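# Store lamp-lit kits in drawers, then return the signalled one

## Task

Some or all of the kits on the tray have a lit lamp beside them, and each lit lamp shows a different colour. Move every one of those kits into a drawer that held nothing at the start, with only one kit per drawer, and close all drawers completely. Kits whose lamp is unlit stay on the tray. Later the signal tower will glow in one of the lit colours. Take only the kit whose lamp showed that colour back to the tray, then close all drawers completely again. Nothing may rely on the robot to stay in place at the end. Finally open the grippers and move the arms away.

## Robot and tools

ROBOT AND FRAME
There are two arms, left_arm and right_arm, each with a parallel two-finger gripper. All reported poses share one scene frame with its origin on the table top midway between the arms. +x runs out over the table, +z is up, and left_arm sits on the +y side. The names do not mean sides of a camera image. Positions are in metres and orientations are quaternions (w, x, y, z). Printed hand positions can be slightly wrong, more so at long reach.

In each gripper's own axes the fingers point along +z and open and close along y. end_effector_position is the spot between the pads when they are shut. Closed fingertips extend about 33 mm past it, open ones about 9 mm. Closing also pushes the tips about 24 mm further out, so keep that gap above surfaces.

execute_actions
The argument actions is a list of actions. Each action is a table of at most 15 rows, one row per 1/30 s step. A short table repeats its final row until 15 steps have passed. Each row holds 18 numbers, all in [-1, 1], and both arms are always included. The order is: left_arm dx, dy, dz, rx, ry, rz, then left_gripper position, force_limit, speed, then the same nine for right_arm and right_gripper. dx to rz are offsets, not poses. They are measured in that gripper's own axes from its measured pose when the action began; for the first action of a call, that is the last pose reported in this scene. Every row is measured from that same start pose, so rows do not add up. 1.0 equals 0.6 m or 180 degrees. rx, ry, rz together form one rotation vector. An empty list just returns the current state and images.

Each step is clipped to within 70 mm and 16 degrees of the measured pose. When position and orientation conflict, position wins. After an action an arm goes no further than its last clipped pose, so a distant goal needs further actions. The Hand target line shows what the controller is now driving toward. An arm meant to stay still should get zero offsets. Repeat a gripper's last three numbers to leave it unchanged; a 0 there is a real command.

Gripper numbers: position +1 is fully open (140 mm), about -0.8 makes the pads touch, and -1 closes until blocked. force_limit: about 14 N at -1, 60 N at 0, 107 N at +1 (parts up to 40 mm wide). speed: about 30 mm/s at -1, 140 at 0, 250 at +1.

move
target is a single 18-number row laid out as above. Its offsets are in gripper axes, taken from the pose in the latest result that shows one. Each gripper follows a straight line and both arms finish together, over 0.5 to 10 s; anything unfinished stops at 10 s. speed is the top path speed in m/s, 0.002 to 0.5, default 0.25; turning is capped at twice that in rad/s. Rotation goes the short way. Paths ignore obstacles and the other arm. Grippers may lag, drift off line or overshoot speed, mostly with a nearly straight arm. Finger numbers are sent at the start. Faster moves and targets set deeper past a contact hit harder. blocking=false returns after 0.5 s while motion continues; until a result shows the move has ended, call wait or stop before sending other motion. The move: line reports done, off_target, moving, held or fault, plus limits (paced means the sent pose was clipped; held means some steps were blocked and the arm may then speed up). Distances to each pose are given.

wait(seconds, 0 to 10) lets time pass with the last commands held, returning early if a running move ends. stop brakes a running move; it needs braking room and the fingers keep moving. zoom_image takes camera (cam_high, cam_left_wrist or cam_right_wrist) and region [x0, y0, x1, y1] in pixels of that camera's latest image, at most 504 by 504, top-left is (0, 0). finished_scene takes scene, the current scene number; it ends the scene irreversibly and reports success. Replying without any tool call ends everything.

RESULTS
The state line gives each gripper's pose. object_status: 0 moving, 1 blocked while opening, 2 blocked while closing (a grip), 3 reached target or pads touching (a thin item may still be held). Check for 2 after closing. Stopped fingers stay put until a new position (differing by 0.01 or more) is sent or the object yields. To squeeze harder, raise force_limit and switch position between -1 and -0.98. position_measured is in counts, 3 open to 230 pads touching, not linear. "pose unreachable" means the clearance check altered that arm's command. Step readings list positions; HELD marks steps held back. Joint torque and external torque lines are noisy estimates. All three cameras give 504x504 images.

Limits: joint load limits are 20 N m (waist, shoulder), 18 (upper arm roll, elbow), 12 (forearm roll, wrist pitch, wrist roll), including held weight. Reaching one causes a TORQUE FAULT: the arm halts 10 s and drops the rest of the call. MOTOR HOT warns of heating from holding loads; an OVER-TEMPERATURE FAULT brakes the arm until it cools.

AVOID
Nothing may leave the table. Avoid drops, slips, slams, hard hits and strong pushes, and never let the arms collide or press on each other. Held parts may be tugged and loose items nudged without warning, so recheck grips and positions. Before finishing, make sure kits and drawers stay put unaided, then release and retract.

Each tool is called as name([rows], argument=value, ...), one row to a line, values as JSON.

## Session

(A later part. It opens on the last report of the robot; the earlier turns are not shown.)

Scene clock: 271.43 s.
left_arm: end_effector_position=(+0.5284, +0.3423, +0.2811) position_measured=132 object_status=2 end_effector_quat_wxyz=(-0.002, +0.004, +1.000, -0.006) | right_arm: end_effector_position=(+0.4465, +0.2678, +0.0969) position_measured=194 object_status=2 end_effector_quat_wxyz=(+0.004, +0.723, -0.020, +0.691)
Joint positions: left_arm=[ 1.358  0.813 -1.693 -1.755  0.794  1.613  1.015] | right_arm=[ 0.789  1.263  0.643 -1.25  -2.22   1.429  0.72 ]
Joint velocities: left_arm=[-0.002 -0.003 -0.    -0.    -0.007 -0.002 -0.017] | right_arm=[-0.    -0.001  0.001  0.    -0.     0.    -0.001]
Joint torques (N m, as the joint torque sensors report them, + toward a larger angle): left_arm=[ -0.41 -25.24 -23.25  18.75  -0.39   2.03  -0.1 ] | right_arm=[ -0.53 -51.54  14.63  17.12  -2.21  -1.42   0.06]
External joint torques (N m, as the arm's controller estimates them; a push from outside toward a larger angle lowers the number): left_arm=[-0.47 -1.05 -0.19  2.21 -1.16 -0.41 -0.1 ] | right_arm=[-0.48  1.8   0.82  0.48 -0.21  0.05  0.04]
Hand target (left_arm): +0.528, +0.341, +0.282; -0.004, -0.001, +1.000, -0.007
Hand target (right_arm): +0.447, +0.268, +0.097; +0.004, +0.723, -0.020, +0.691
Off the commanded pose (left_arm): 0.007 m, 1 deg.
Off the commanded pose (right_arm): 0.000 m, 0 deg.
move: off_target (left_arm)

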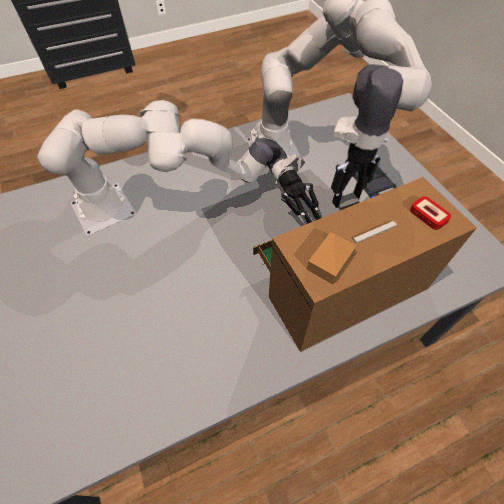

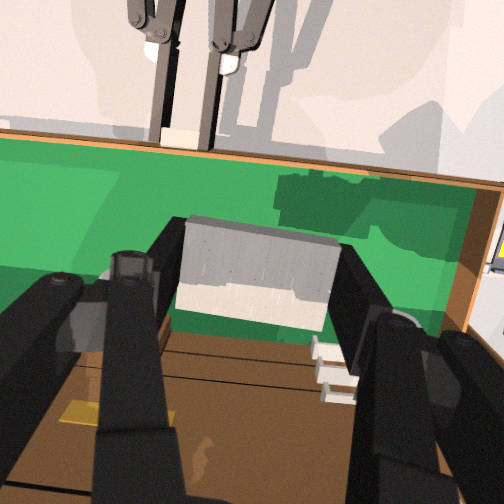

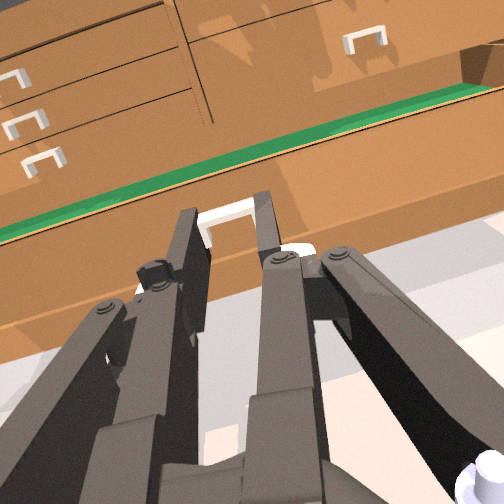

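move(target=[-0.01,-0.04,0.2,0,0,0,-1,0,-0.5,0,0,0,0,0,0,-1,0.3,-0.5], speed=0.1)

move(target=[0,0,0.05,0,0,0,-1,0,-0.5,0,0,0,0,0,0,-1,0.3,-0.5], speed=0.03)

Scene clock: 275.30 s.
left_arm: end_effector_position=(+0.5325, +0.3163, +0.1612) position_measured=132 object_status=2 end_effector_quat_wxyz=(-0.005, +0.007, +1.000, -0.006) | right_arm: end_effector_position=(+0.4465, +0.2678, +0.0969) position_measured=194 object_status=2 end_effector_quat_wxyz=(+0.004, +0.723, -0.020, +0.691)
Joint positions: left_arm=[ 1.276  0.879 -1.509 -1.913  0.904  1.833  0.929] | right_arm=[ 0.789  1.263  0.643 -1.25  -2.22   1.429  0.72 ]
Joint velocities: left_arm=[-0.001 -0.     0.003  0.001 -0.002  0.014 -0.015] | right_arm=[-0.     0.001 -0.     0.    -0.001  0.    -0.   ]
Joint torques (N m, as the joint torque sensors report them, + toward a larger angle): left_arm=[ -2.26 -26.91 -25.38  14.39   1.64   2.91  -0.13] | right_arm=[ -0.53 -51.54  14.57  16.74  -2.14  -1.51   0.12]
External joint torques (N m, as the arm's controller estimates them; a push from outside toward a larger angle lowers the number): left_arm=[-2.25 -0.04 -0.61 -1.16  0.9   0.46 -0.13] | right_arm=[-0.67  1.44  0.74  0.31 -0.17 -0.08  0.09]
Hand target (left_arm): +0.534, +0.315, +0.161; -0.002, +0.005, +1.000, -0.006
Hand target (right_arm): +0.446, +0.268, +0.097; +0.004, +0.723, -0.020, +0.691
Off the commanded pose (left_arm): 0.001 m, 0 deg.
Off the commanded pose (right_arm): 0.000 m, 0 deg.
move: done

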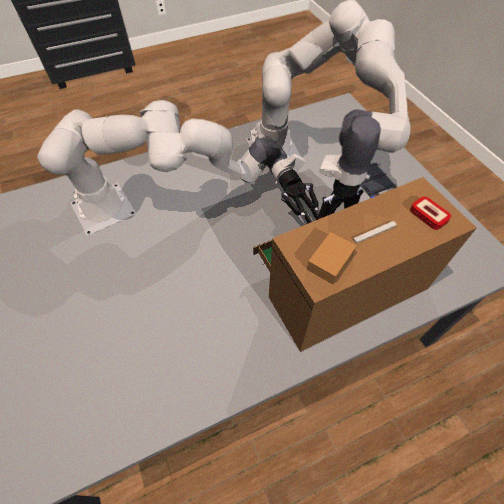

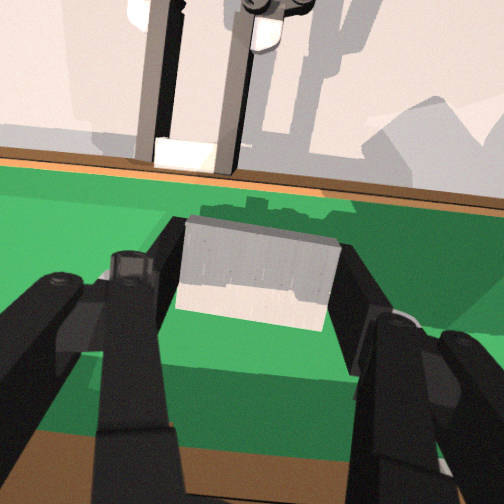

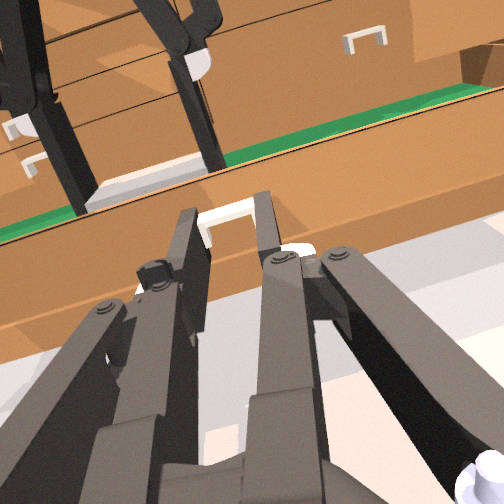

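Scene clock: 276.60 s.
left_arm: end_effector_position=(+0.5351, +0.3153, +0.1384) position_measured=132 object_status=2 end_effector_quat_wxyz=(-0.001, +0.008, +1.000, -0.008) | right_arm: end_effector_position=(+0.4465, +0.2678, +0.0969) position_measured=194 object_status=2 end_effector_quat_wxyz=(+0.004, +0.723, -0.020, +0.691)
Joint positions: left_arm=[ 1.261  0.89  -1.466 -1.935  0.93   1.884  0.919] | right_arm=[ 0.789  1.263  0.643 -1.25  -2.22   1.429  0.72 ]
Joint velocities: left_arm=[ 0.001 -0.     0.004 -0.     0.001  0.013 -0.004] | right_arm=[-0.001  0.     0.001 -0.001 -0.001 -0.    -0.001]
Joint torques (N m, as the joint torque sensors report them, + toward a larger angle): left_arm=[ -1.45 -24.71 -19.99  10.31   1.91   2.64  -0.06] | right_arm=[ -0.48 -51.61  14.6   17.1   -2.13  -1.49   0.14]
External joint torques (N m, as the arm's controller estimates them; a push from outside toward a larger angle lowers the number): left_arm=[-1.65  2.67  4.66 -4.99  1.16  0.19 -0.06] | right_arm=[-0.52  1.41  0.82  0.63 -0.16 -0.04  0.12]
Hand target (left_arm): +0.532, +0.315, +0.131; -0.005, +0.007, +1.000, -0.006
Hand target (right_arm): +0.446, +0.268, +0.097; +0.004, +0.723, -0.020, +0.691
Off the commanded pose (left_arm): 0.008 m, 0 deg.
Off the commanded pose (right_arm): 0.000 m, 0 deg.
move: off_target (left_arm)

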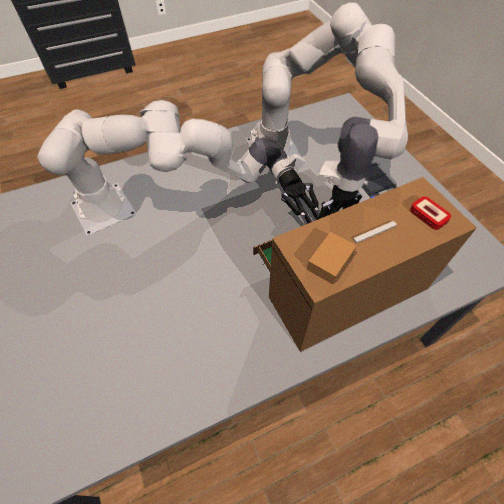

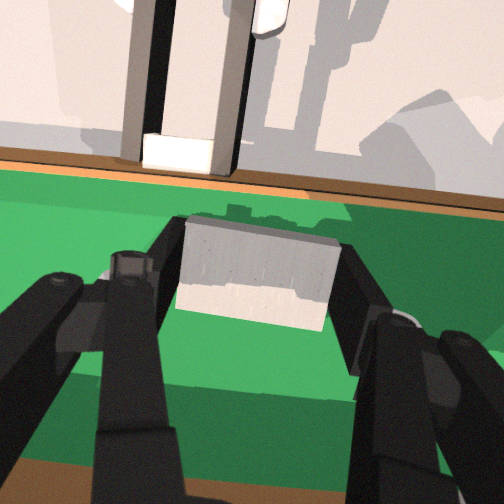

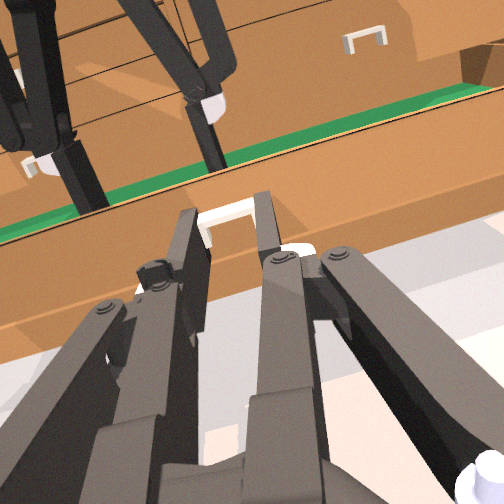

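move(target=[0,0,-0.004,0,0,0,0.3,0,-0.3,0,0,0,0,0,0,-1,0.3,-0.5], speed=0.03)

move(target=[0.02,0.03,-0.26,0,0,0,0.3,0,-0.3,0,0,0,0,0,0,-1,0.3,-0.5], speed=0.2)

move(target=[0.2,0.57,0.34,0,0,0,0.4,0,-0.3,0.008,-0.011,0.237,0,0,0,-1,0.3,-0.5], speed=0.2)

Scene clock: 280.27 s.
left_arm: end_effector_position=(+0.5353, +0.3144, +0.1396) position_measured=91 object_status=3 end_effector_quat_wxyz=(+0.000, +0.008, +1.000, -0.008) | right_arm: end_effector_position=(+0.4465, +0.2678, +0.0969) position_measured=194 object_status=2 end_effector_quat_wxyz=(+0.004, +0.723, -0.020, +0.691)
Joint positions: left_arm=[ 1.261  0.89  -1.468 -1.934  0.931  1.883  0.918] | right_arm=[ 0.789  1.263  0.643 -1.25  -2.22   1.428  0.72 ]
Joint velocities: left_arm=[ 0.002  0.    -0.    -0.    -0.001 -0.004  0.001] | right_arm=[-0.002  0.    -0.     0.001 -0.    -0.     0.001]
Joint torques (N m, as the joint torque sensors report them, + toward a larger angle): left_arm=[  2.17 -27.32 -26.82  16.39  -0.06   2.05   0.11] | right_arm=[ -0.65 -51.64  14.81  17.06  -2.16  -1.5    0.1 ]
External joint torques (N m, as the arm's controller estimates them; a push from outside toward a larger angle lowers the number): left_arm=[ 1.98 -0.02 -2.16  1.09 -0.8  -0.41  0.11] | right_arm=[-0.52  1.49  1.1   0.47 -0.17 -0.03  0.08]
Hand target (left_arm): +0.535, +0.315, +0.141; -0.001, +0.008, +1.000, -0.008
Hand target (right_arm): +0.446, +0.268, +0.097; +0.004, +0.723, -0.020, +0.691
Off the commanded pose (left_arm): 0.002 m, 0 deg.
Off the commanded pose (right_arm): 0.000 m, 0 deg.
move: done

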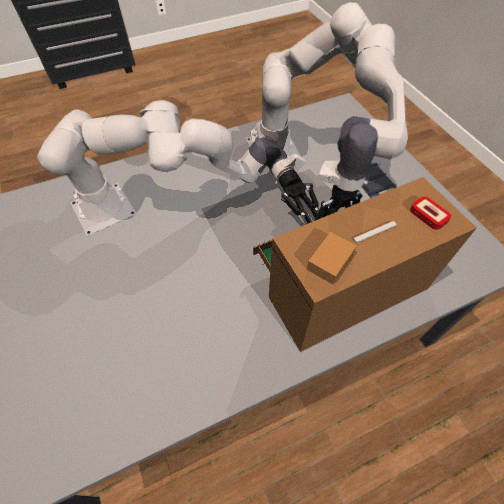

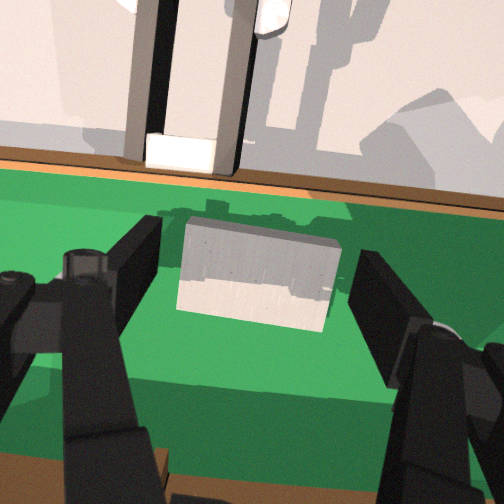

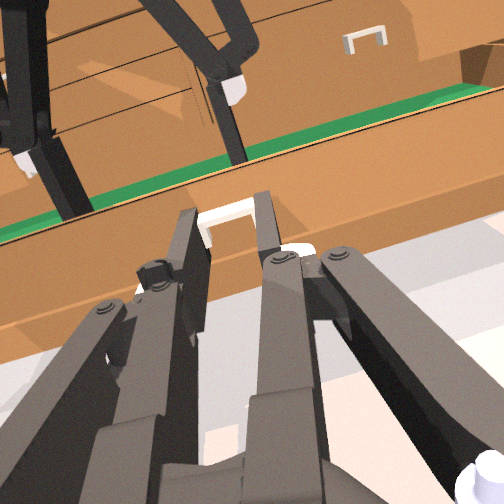

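Scene clock: 281.77 s.
left_arm: end_effector_position=(+0.5245, +0.3366, +0.2952) position_measured=91 object_status=3 end_effector_quat_wxyz=(+0.001, +0.004, +1.000, -0.007) | right_arm: end_effector_position=(+0.4465, +0.2678, +0.0969) position_measured=194 object_status=2 end_effector_quat_wxyz=(+0.004, +0.723, -0.020, +0.691)
Joint positions: left_arm=[ 1.371  0.792 -1.718 -1.752  0.772  1.604  1.014] | right_arm=[ 0.789  1.263  0.643 -1.25  -2.22   1.428  0.72 ]
Joint velocities: left_arm=[-0.     0.004 -0.002  0.001 -0.001 -0.012  0.012] | right_arm=[ 0.001 -0.    -0.002  0.    -0.001 -0.001 -0.001]
Joint torques (N m, as the joint torque sensors report them, + toward a larger angle): left_arm=[  1.76 -21.54 -24.45  18.68  -0.15   1.97   0.3 ] | right_arm=[ -0.29 -51.65  14.6   16.87  -2.13  -1.51   0.12]
External joint torques (N m, as the arm's controller estimates them; a push from outside toward a larger angle lowers the number): left_arm=[ 1.8   1.71 -1.76  1.79 -0.92 -0.5   0.3 ] | right_arm=[-0.53  1.48  0.7   0.38 -0.15 -0.07  0.09]
Hand target (left_arm): +0.524, +0.337, +0.296; -0.000, +0.006, +1.000, -0.008
Hand target (right_arm): +0.446, +0.268, +0.097; +0.004, +0.723, -0.020, +0.691
Off the commanded pose (left_arm): 0.002 m, 0 deg.
Off the commanded pose (right_arm): 0.000 m, 0 deg.
move: done

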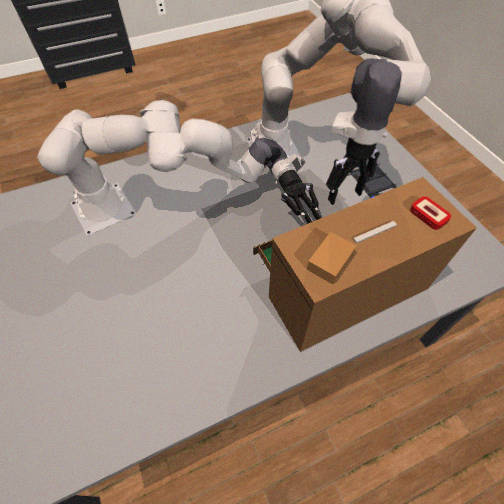

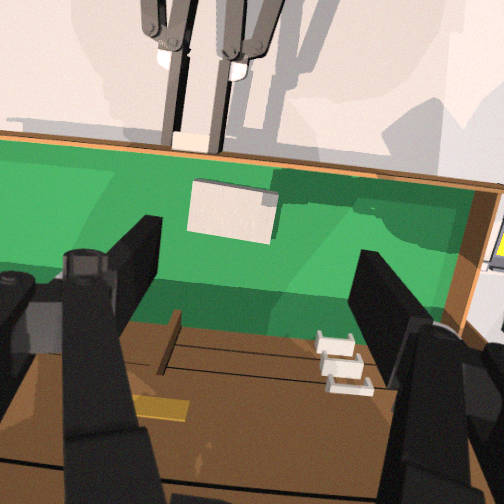

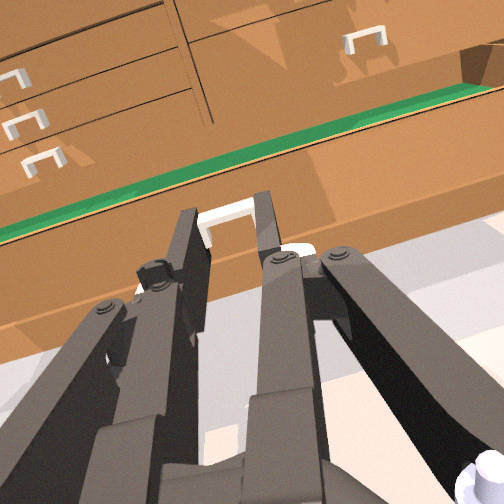

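Scene clock: 284.57 s.
left_arm: end_effector_position=(+0.4067, +0.6805, +0.0845) position_measured=78 object_status=3 end_effector_quat_wxyz=(-0.003, -0.004, +1.000, -0.003) | right_arm: end_effector_position=(+0.5849, +0.2747, +0.0943) position_measured=194 object_status=2 end_effector_quat_wxyz=(-0.000, +0.725, -0.021, +0.688)
Joint positions: left_arm=[ 2.02   1.178 -1.551 -2.066  1.223  1.766  1.423] | right_arm=[ 0.747  1.459  0.589 -0.801 -2.309  1.737  0.571]
Joint velocities: left_arm=[-0.001  0.001 -0.001  0.001 -0.001  0.001  0.03 ] | right_arm=[ 0.     0.     0.     0.002  0.    -0.    -0.006]
Joint torques (N m, as the joint torque sensors report them, + toward a larger angle): left_arm=[ -0.43 -25.16 -31.03  10.57   1.73   2.65   0.13] | right_arm=[ -2.4  -54.38   8.61  21.89  -2.01  -1.25   0.07]
External joint torques (N m, as the arm's controller estimates them; a push from outside toward a larger angle lowers the number): left_arm=[-0.42  2.09 -1.87  1.5   0.95  0.24  0.13] | right_arm=[-2.28  3.5  -1.06  2.6  -0.28 -0.11  0.05]
Hand target (left_arm): +0.409, +0.682, +0.086; -0.000, +0.002, +1.000, -0.001
Hand target (right_arm): +0.588, +0.272, +0.094; +0.003, +0.724, -0.021, +0.689
Off the commanded pose (left_arm): 0.004 m, 1 deg.
Off the commanded pose (right_arm): 0.007 m, 1 deg.
move: off_target (left_arm, right_arm)

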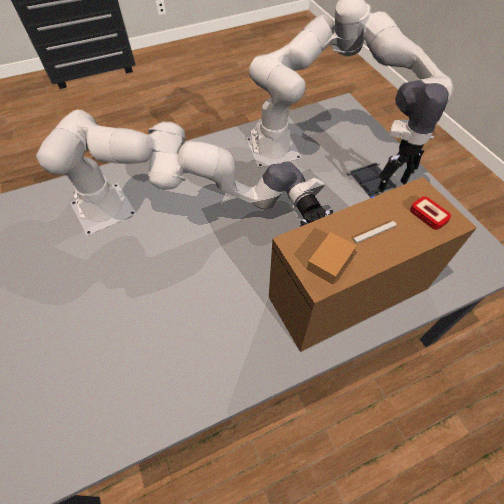

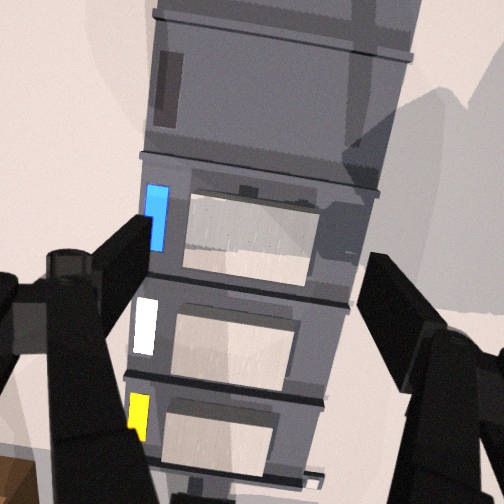

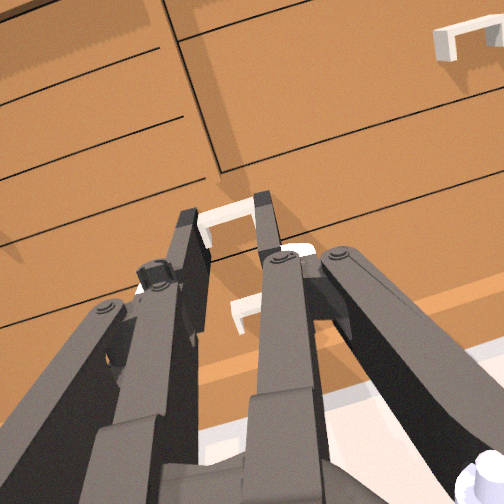

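move(target=[0.008,-0.01,0.072,0,0,0,0.4,0,-0.3,0.004,0.003,0.012,0,0,0,-1,0.3,-0.5], speed=0.05)

move(target=[0,0,0,0,0,0,-1,0,-0.5,0,0,-0.008,0,0,0,-0.1,0.3,0])

move(target=[0,0,-0.2,0,0,0,-1,0,-0.5,0,0,-0.06,0,0,0,-0.1,0.3,0], speed=0.15)

move(target=[0,0,0,0,0,0,-1,0,-0.5,-0.08,0,0.004,0,-0.065,0,-0.1,0.3,0], speed=0.1)

Scene clock: 290.23 s.
left_arm: end_effector_position=(+0.3999, +0.6754, +0.0421) position_measured=78 object_status=3 end_effector_quat_wxyz=(-0.005, -0.002, +1.000, -0.004) | right_arm: end_effector_position=(+0.5856, +0.2748, +0.0943) position_measured=194 object_status=2 end_effector_quat_wxyz=(-0.001, +0.726, -0.021, +0.688)
Joint positions: left_arm=[ 2.016  1.202 -1.474 -2.103  1.284  1.825  1.402] | right_arm=[ 0.746  1.459  0.589 -0.8   -2.309  1.74   0.569]
Joint velocities: left_arm=[-0.001  0.    -0.001  0.001  0.005  0.016 -0.015] | right_arm=[-0.    -0.    -0.    -0.001  0.001  0.     0.   ]
Joint torques (N m, as the joint torque sensors report them, + toward a larger angle): left_arm=[ -0.93 -26.34 -29.32   6.33   1.63   2.73  -0.06] | right_arm=[ -5.03 -56.02   9.37  23.02  -2.32   0.29   0.02]
External joint torques (N m, as the arm's controller estimates them; a push from outside toward a larger angle lowers the number): left_arm=[-1.01  1.15 -0.24 -1.69  0.86  0.34 -0.06] | right_arm=[-5.07  1.6  -0.31  3.89 -0.62  1.41 -0.01]
Hand target (left_arm): +0.402, +0.674, +0.041; -0.003, -0.004, +1.000, -0.003
Hand target (right_arm): +0.592, +0.272, +0.096; -0.001, +0.725, -0.021, +0.688
Off the commanded pose (left_arm): 0.002 m, 0 deg.
Off the commanded pose (right_arm): 0.007 m, 0 deg.
move: off_target (right_arm)

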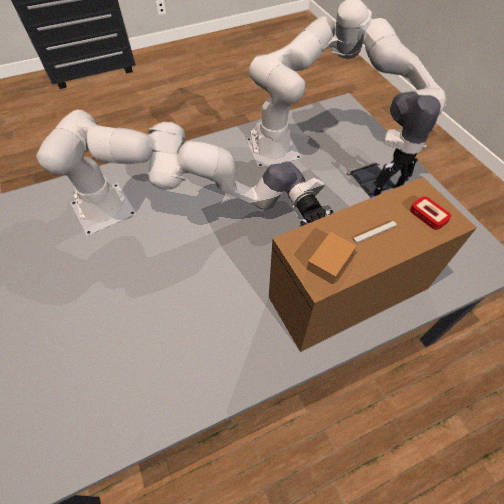

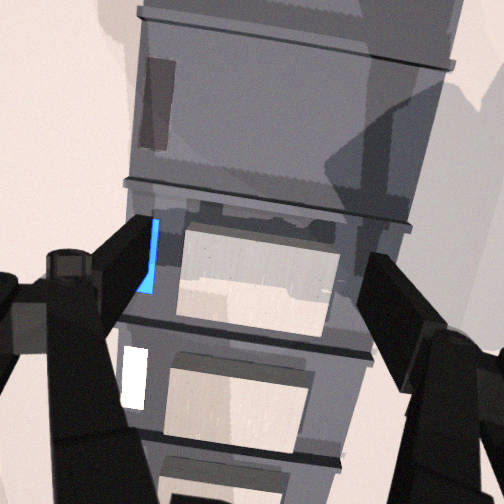

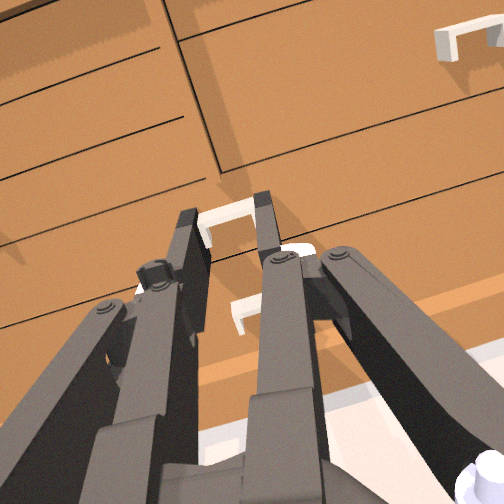

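Scene clock: 290.93 s.
left_arm: end_effector_position=(+0.4002, +0.6753, +0.0425) position_measured=132 object_status=2 end_effector_quat_wxyz=(-0.005, -0.002, +1.000, -0.003) | right_arm: end_effector_position=(+0.5803, +0.2762, +0.0943) position_measured=141 object_status=3 end_effector_quat_wxyz=(+0.001, +0.725, -0.017, +0.688)
Joint positions: left_arm=[ 2.016  1.202 -1.475 -2.103  1.284  1.825  1.402] | right_arm=[ 0.746  1.448  0.589 -0.824 -2.309  1.728  0.57 ]
Joint velocities: left_arm=[ 0.    -0.001 -0.    -0.    -0.    -0.001  0.   ] | right_arm=[ 0.    -0.003 -0.    -0.004  0.    -0.006  0.001]
Joint torques (N m, as the joint torque sensors report them, + toward a larger angle): left_arm=[  0.26 -27.31 -30.19   7.69   0.8    2.34   0.05] | right_arm=[ -1.84 -56.3   11.91  18.21  -1.4   -1.57   0.48]
External joint torques (N m, as the arm's controller estimates them; a push from outside toward a larger angle lowers the number): left_arm=[ 0.29  0.19 -1.04 -0.29  0.03 -0.06  0.05] | right_arm=[-1.6   1.36  2.06 -1.01  0.33 -0.4   0.45]
Hand target (left_arm): +0.400, +0.675, +0.042; -0.005, -0.002, +1.000, -0.004
Hand target (right_arm): +0.581, +0.275, +0.095; -0.001, +0.725, -0.021, +0.688
Off the commanded pose (left_arm): 0.001 m, 0 deg.
Off the commanded pose (right_arm): 0.001 m, 1 deg.
move: done

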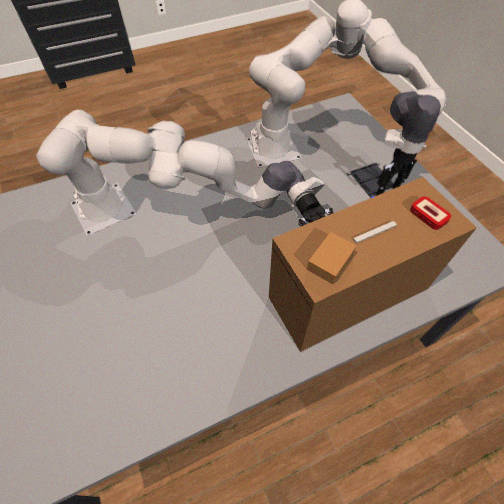

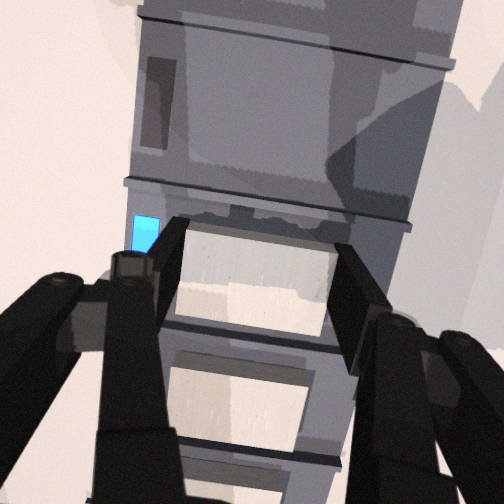

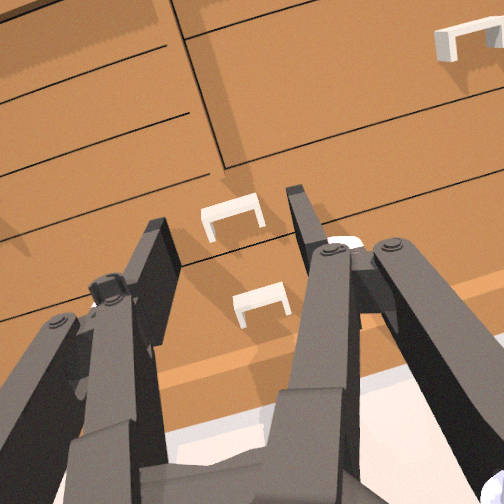

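Scene clock: 292.33 s.
left_arm: end_effector_position=(+0.4020, +0.6766, +0.1621) position_measured=132 object_status=2 end_effector_quat_wxyz=(-0.004, -0.004, +1.000, -0.003) | right_arm: end_effector_position=(+0.5440, +0.2777, +0.0962) position_measured=141 object_status=3 end_effector_quat_wxyz=(+0.004, +0.724, -0.011, +0.690)
Joint positions: left_arm=[ 2.057  1.115 -1.694 -2.029  1.103  1.66   1.451] | right_arm=[ 0.745  1.375  0.602 -0.983 -2.296  1.639  0.609]
Joint velocities: left_arm=[ 0.001 -0.001 -0.002  0.001 -0.001 -0.012  0.008] | right_arm=[ 0.001 -0.     0.001 -0.001 -0.001 -0.003  0.007]
Joint torques (N m, as the joint torque sensors report them, + toward a larger angle): left_arm=[  1.67 -23.7  -31.51  13.08  -0.3    1.94   0.31] | right_arm=[ -1.93 -55.7   13.69  17.36  -1.38  -1.56   0.51]
External joint torques (N m, as the arm's controller estimates them; a push from outside toward a larger angle lowers the number): left_arm=[ 1.65  1.74 -3.14  1.96 -1.1  -0.47  0.31] | right_arm=[-2.12  0.73  2.09 -0.98  0.46 -0.32  0.48]
Hand target (left_arm): +0.401, +0.677, +0.164; -0.004, -0.003, +1.000, -0.004
Hand target (right_arm): +0.544, +0.276, +0.096; +0.001, +0.725, -0.016, +0.689
Off the commanded pose (left_arm): 0.001 m, 0 deg.
Off the commanded pose (right_arm): 0.001 m, 1 deg.
move: done

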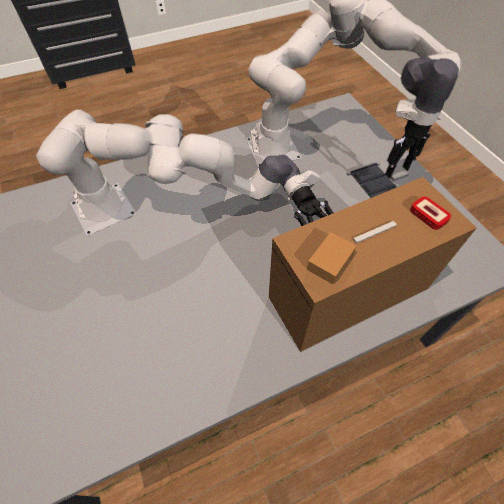

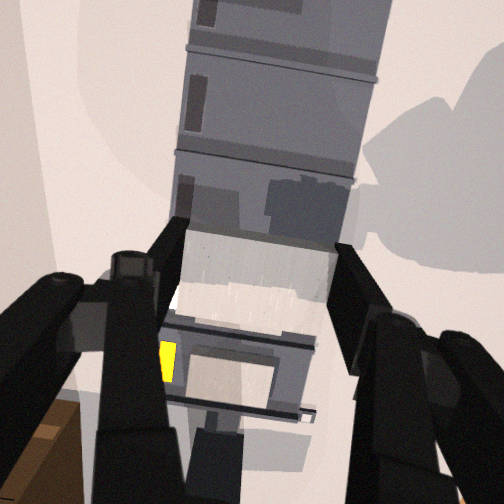

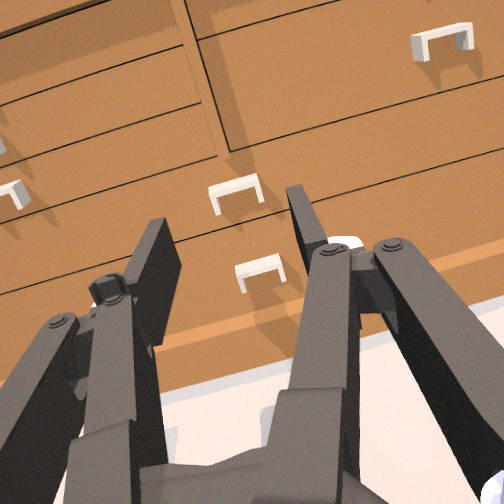

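Scene clock: 293.77 s.
left_arm: end_effector_position=(+0.4019, +0.6766, +0.1621) position_measured=132 object_status=2 end_effector_quat_wxyz=(-0.004, -0.004, +1.000, -0.003) | right_arm: end_effector_position=(+0.5434, +0.2789, +0.0500) position_measured=141 object_status=3 end_effector_quat_wxyz=(-0.002, +0.789, -0.015, +0.615)
Joint positions: left_arm=[ 2.057  1.115 -1.694 -2.029  1.103  1.66   1.451] | right_arm=[ 0.686  1.392  0.688 -0.973 -2.213  1.745  0.555]
Joint velocities: left_arm=[ 0.     0.    -0.    -0.002 -0.001 -0.     0.001] | right_arm=[ 0.001  0.     0.002  0.005  0.005  0.012 -0.022]
Joint torques (N m, as the joint torque sensors report them, + toward a larger angle): left_arm=[  0.77 -24.23 -29.49  11.03   0.62   2.29   0.06] | right_arm=[ -0.91 -53.15  15.42  18.74  -0.66  -0.27  -0.22]
External joint torques (N m, as the arm's controller estimates them; a push from outside toward a larger angle lowers the number): left_arm=[ 0.9   1.2  -1.14  0.03 -0.17 -0.11  0.06] | right_arm=[-0.91  2.73  1.94  1.58  0.84  0.33 -0.25]
Hand target (left_arm): +0.402, +0.677, +0.162; -0.004, -0.004, +1.000, -0.003
Hand target (right_arm): +0.543, +0.279, +0.048; +0.002, +0.791, -0.011, +0.612
Off the commanded pose (left_arm): 0.000 m, 0 deg.
Off the commanded pose (right_arm): 0.002 m, 1 deg.
move: done

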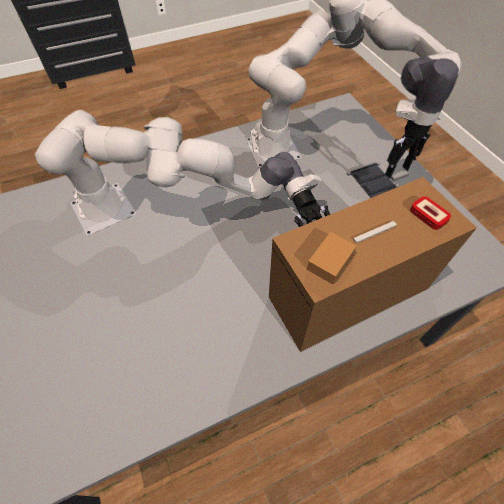

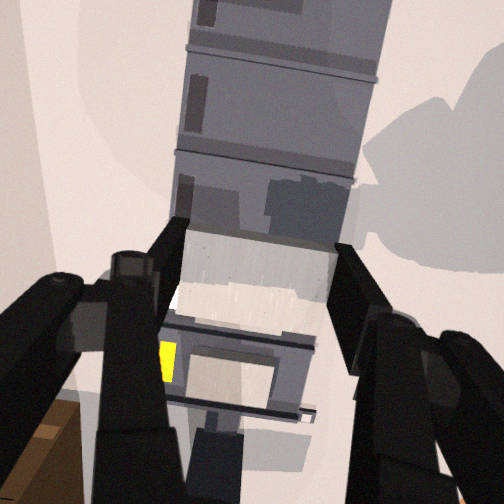

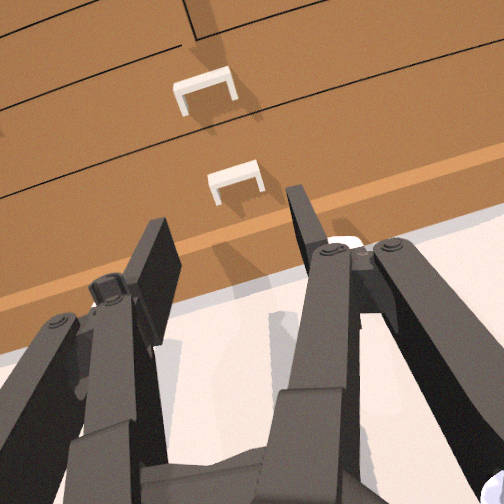

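move(target=[0,0,0,0,0,0,-1,0,-0.5,0.002,0.007,0.056,0,0,0,-0.1,0.3,0], speed=0.05)

Scene clock: 296.70 s.
left_arm: end_effector_position=(+0.4019, +0.6766, +0.1621) position_measured=132 object_status=2 end_effector_quat_wxyz=(-0.004, -0.004, +1.000, -0.003) | right_arm: end_effector_position=(+0.5765, +0.2730, +0.0428) position_measured=141 object_status=3 end_effector_quat_wxyz=(-0.004, +0.790, -0.022, +0.613)
Joint positions: left_arm=[ 2.057  1.115 -1.694 -2.029  1.103  1.66   1.451] | right_arm=[ 0.683  1.452  0.676 -0.851 -2.224  1.816  0.527]
Joint velocities: left_arm=[ 0.    -0.001  0.001  0.    -0.001  0.     0.001] | right_arm=[-0.001  0.003 -0.001  0.011 -0.001  0.016 -0.016]
Joint torques (N m, as the joint torque sensors report them, + toward a larger angle): left_arm=[ -0.14 -25.   -29.3   11.76   0.69   2.31   0.13] | right_arm=[  0.99 -53.72  12.08  20.73  -2.24  -0.25  -0.24]
External joint torques (N m, as the arm's controller estimates them; a push from outside toward a larger angle lowers the number): left_arm=[-0.23  0.37 -1.03  0.65 -0.11 -0.09  0.13] | right_arm=[ 0.93  2.9  -0.02  3.23 -0.88  0.25 -0.27]
Hand target (left_arm): +0.402, +0.677, +0.162; -0.004, -0.004, +1.000, -0.003
Hand target (right_arm): +0.576, +0.275, +0.043; -0.002, +0.789, -0.015, +0.614
Off the commanded pose (left_arm): 0.000 m, 0 deg.
Off the commanded pose (right_arm): 0.001 m, 1 deg.
move: done

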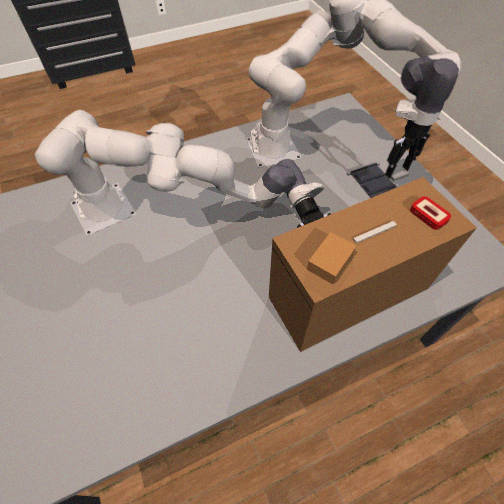

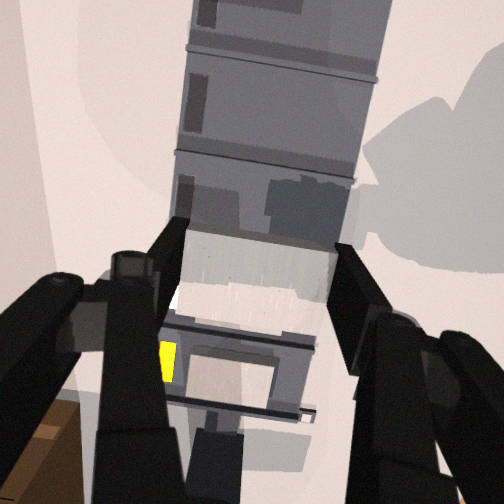

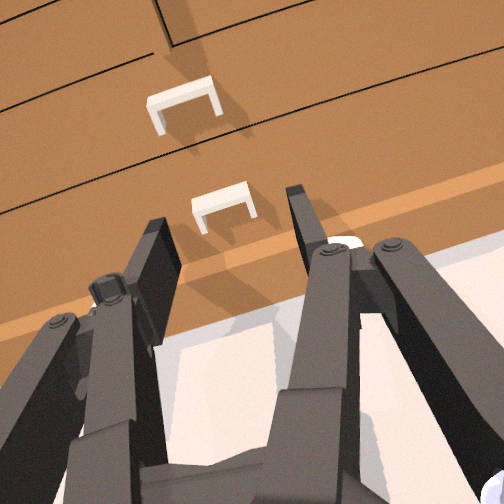

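move(target=[0,0,0,0,0,0,-1,0,-0.5,0.007,-0.003,0.014,0,0,0,-0.1,0.3,0], speed=0.03)

move(target=[0,0,0,0,0,0,-1,0,-0.5,0,0,0,0,0,0,-1,0.3,-0.5])

move(target=[-0.21,-0.55,-0.1,0,0,0,-1,0,-0.5,-0.058,0.002,-0.235,0,0,0,-1,0.3,-0.5], speed=0.2)

Scene clock: 300.00 s.
left_arm: end_effector_position=(+0.4019, +0.6766, +0.1621) position_measured=132 object_status=2 end_effector_quat_wxyz=(-0.004, -0.004, +1.000, -0.003) | right_arm: end_effector_position=(+0.5838, +0.2741, +0.0438) position_measured=141 object_status=3 end_effector_quat_wxyz=(-0.006, +0.789, -0.026, +0.614)
Joint positions: left_arm=[ 2.057  1.115 -1.694 -2.029  1.103  1.66   1.451] | right_arm=[ 0.694  1.478  0.676 -0.792 -2.224  1.837  0.513]
Joint velocities: left_arm=[-0.001 -0.    -0.     0.001  0.     0.001 -0.   ] | right_arm=[ 0.005  0.007 -0.     0.019 -0.     0.01  -0.015]
Joint torques (N m, as the joint torque sensors report them, + toward a larger angle): left_arm=[  0.87 -24.54 -28.82  10.59   0.65   2.44   0.14] | right_arm=[ -1.2  -54.1   12.13  20.77  -1.45   0.16  -0.35]
External joint torques (N m, as the arm's controller estimates them; a push from outside toward a larger angle lowers the number): left_arm=[ 0.89  0.86 -0.49 -0.52 -0.15  0.03  0.14] | right_arm=[-0.85  3.3   0.75  2.82 -0.1   0.66 -0.38]
Hand target (left_arm): +0.402, +0.677, +0.162; -0.004, -0.004, +1.000, -0.003
Hand target (right_arm): +0.586, +0.275, +0.045; -0.004, +0.790, -0.022, +0.613
Off the commanded pose (left_arm): 0.000 m, 0 deg.
Off the commanded pose (right_arm): 0.002 m, 1 deg.
move: done

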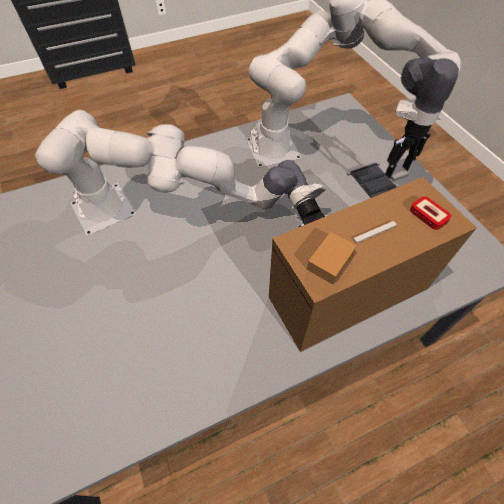

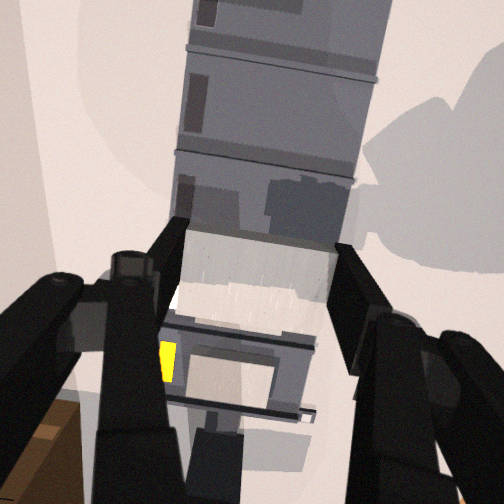

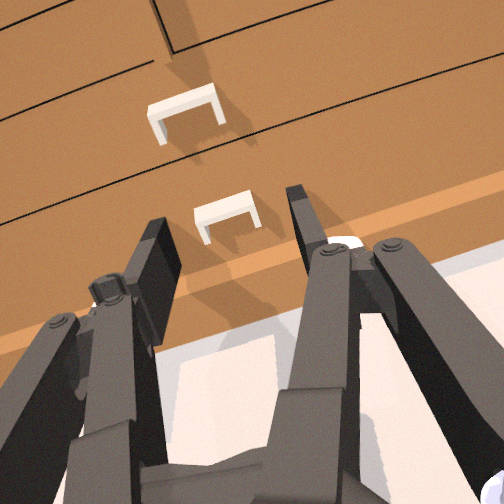

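Scene clock: 300.60 s.
left_arm: end_effector_position=(+0.4019, +0.6766, +0.1621) position_measured=132 object_status=2 end_effector_quat_wxyz=(-0.004, -0.004, +1.000, -0.003) | right_arm: end_effector_position=(+0.5825, +0.2744, +0.0436) position_measured=194 object_status=2 end_effector_quat_wxyz=(-0.005, +0.789, -0.026, +0.614)
Joint positions: left_arm=[ 2.057  1.115 -1.694 -2.029  1.103  1.66   1.451] | right_arm=[ 0.696  1.478  0.676 -0.792 -2.223  1.834  0.512]
Joint velocities: left_arm=[-0.001  0.001 -0.    -0.001  0.001  0.    -0.001] | right_arm=[-0.001  0.     0.     0.     0.    -0.    -0.003]
Joint torques (N m, as the joint torque sensors report them, + toward a larger angle): left_arm=[  0.13 -24.67 -29.44  11.19   0.68   2.35   0.05] | right_arm=[ -1.88 -55.66  12.09  18.04  -1.66  -0.11   0.27]
External joint torques (N m, as the arm's controller estimates them; a push from outside toward a larger angle lowers the number): left_arm=[ 0.19  0.75 -1.09  0.14 -0.12 -0.06  0.05] | right_arm=[-1.75  1.48  0.7   0.21 -0.31  0.37  0.25]
Hand target (left_arm): +0.402, +0.677, +0.162; -0.004, -0.004, +1.000, -0.003
Hand target (right_arm): +0.584, +0.274, +0.044; -0.006, +0.789, -0.026, +0.614
Off the commanded pose (left_arm): 0.000 m, 0 deg.
Off the commanded pose (right_arm): 0.001 m, 0 deg.
move: done

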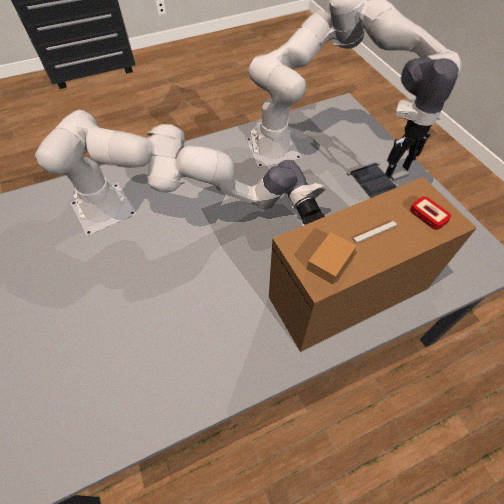

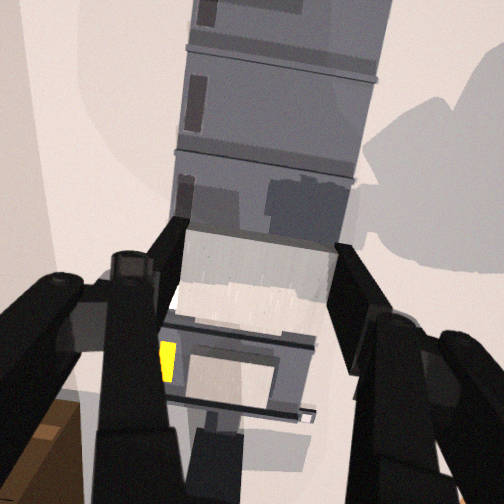

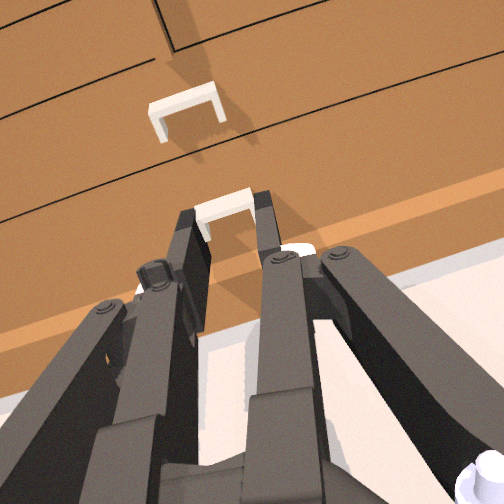

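Scene clock: 303.07 s.
left_arm: end_effector_position=(+0.5281, +0.3434, +0.2248) position_measured=132 object_status=2 end_effector_quat_wxyz=(-0.003, +0.005, +1.000, -0.005) | right_arm: end_effector_position=(+0.4484, +0.2682, +0.0461) position_measured=194 object_status=2 end_effector_quat_wxyz=(+0.006, +0.785, -0.026, +0.619)
Joint positions: left_arm=[ 1.364  0.86  -1.634 -1.855  0.857  1.71   0.984] | right_arm=[ 0.717  1.307  0.737 -1.222 -2.171  1.528  0.68 ]
Joint velocities: left_arm=[-0.002  0.     0.    -0.001 -0.001  0.    -0.026] | right_arm=[-0.001  0.001  0.002 -0.002 -0.001 -0.003  0.002]
Joint torques (N m, as the joint torque sensors report them, + toward a larger angle): left_arm=[ -1.11 -24.79 -24.94  17.37  -0.35   2.45  -0.11] | right_arm=[  4.42 -51.73  21.37  13.42  -2.28  -0.08   0.69]
External joint torques (N m, as the arm's controller estimates them; a push from outside toward a larger angle lowers the number): left_arm=[-0.73  0.2  -0.45  1.61 -1.09  0.   -0.11] | right_arm=[ 4.52  1.    5.31 -1.94 -0.55  0.81  0.67]
Hand target (left_arm): +0.529, +0.342, +0.226; -0.002, -0.001, +1.000, -0.007
Hand target (right_arm): +0.438, +0.276, +0.045; -0.004, +0.788, -0.025, +0.615
Off the commanded pose (left_arm): 0.006 m, 1 deg.
Off the commanded pose (right_arm): 0.015 m, 1 deg.
move: off_target (left_arm, right_arm)

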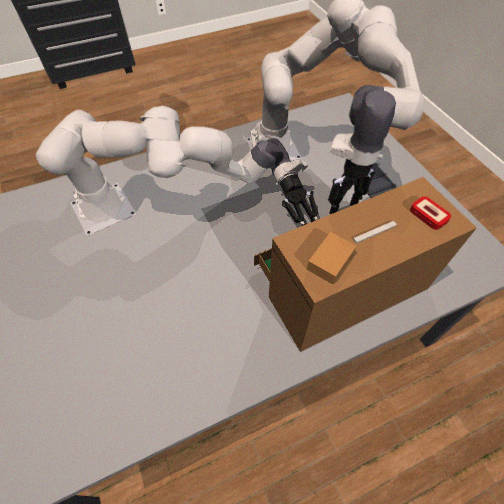

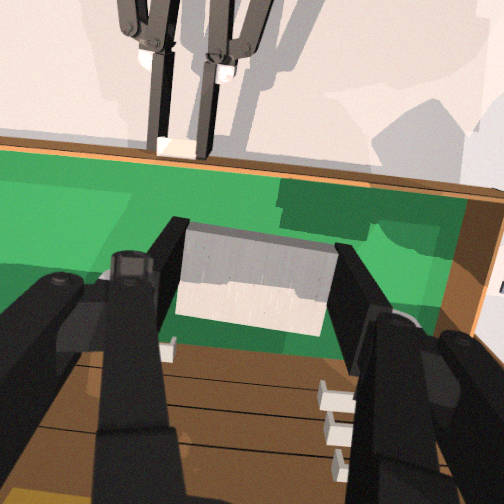

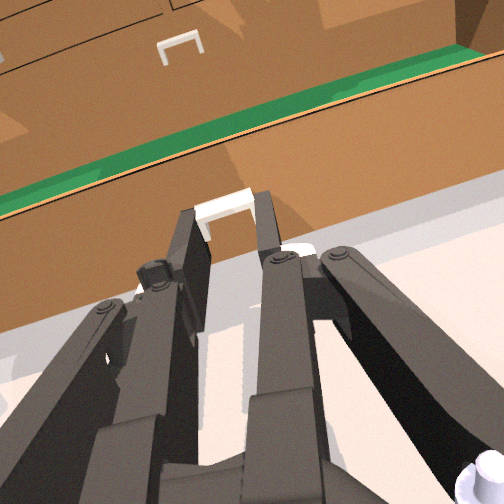

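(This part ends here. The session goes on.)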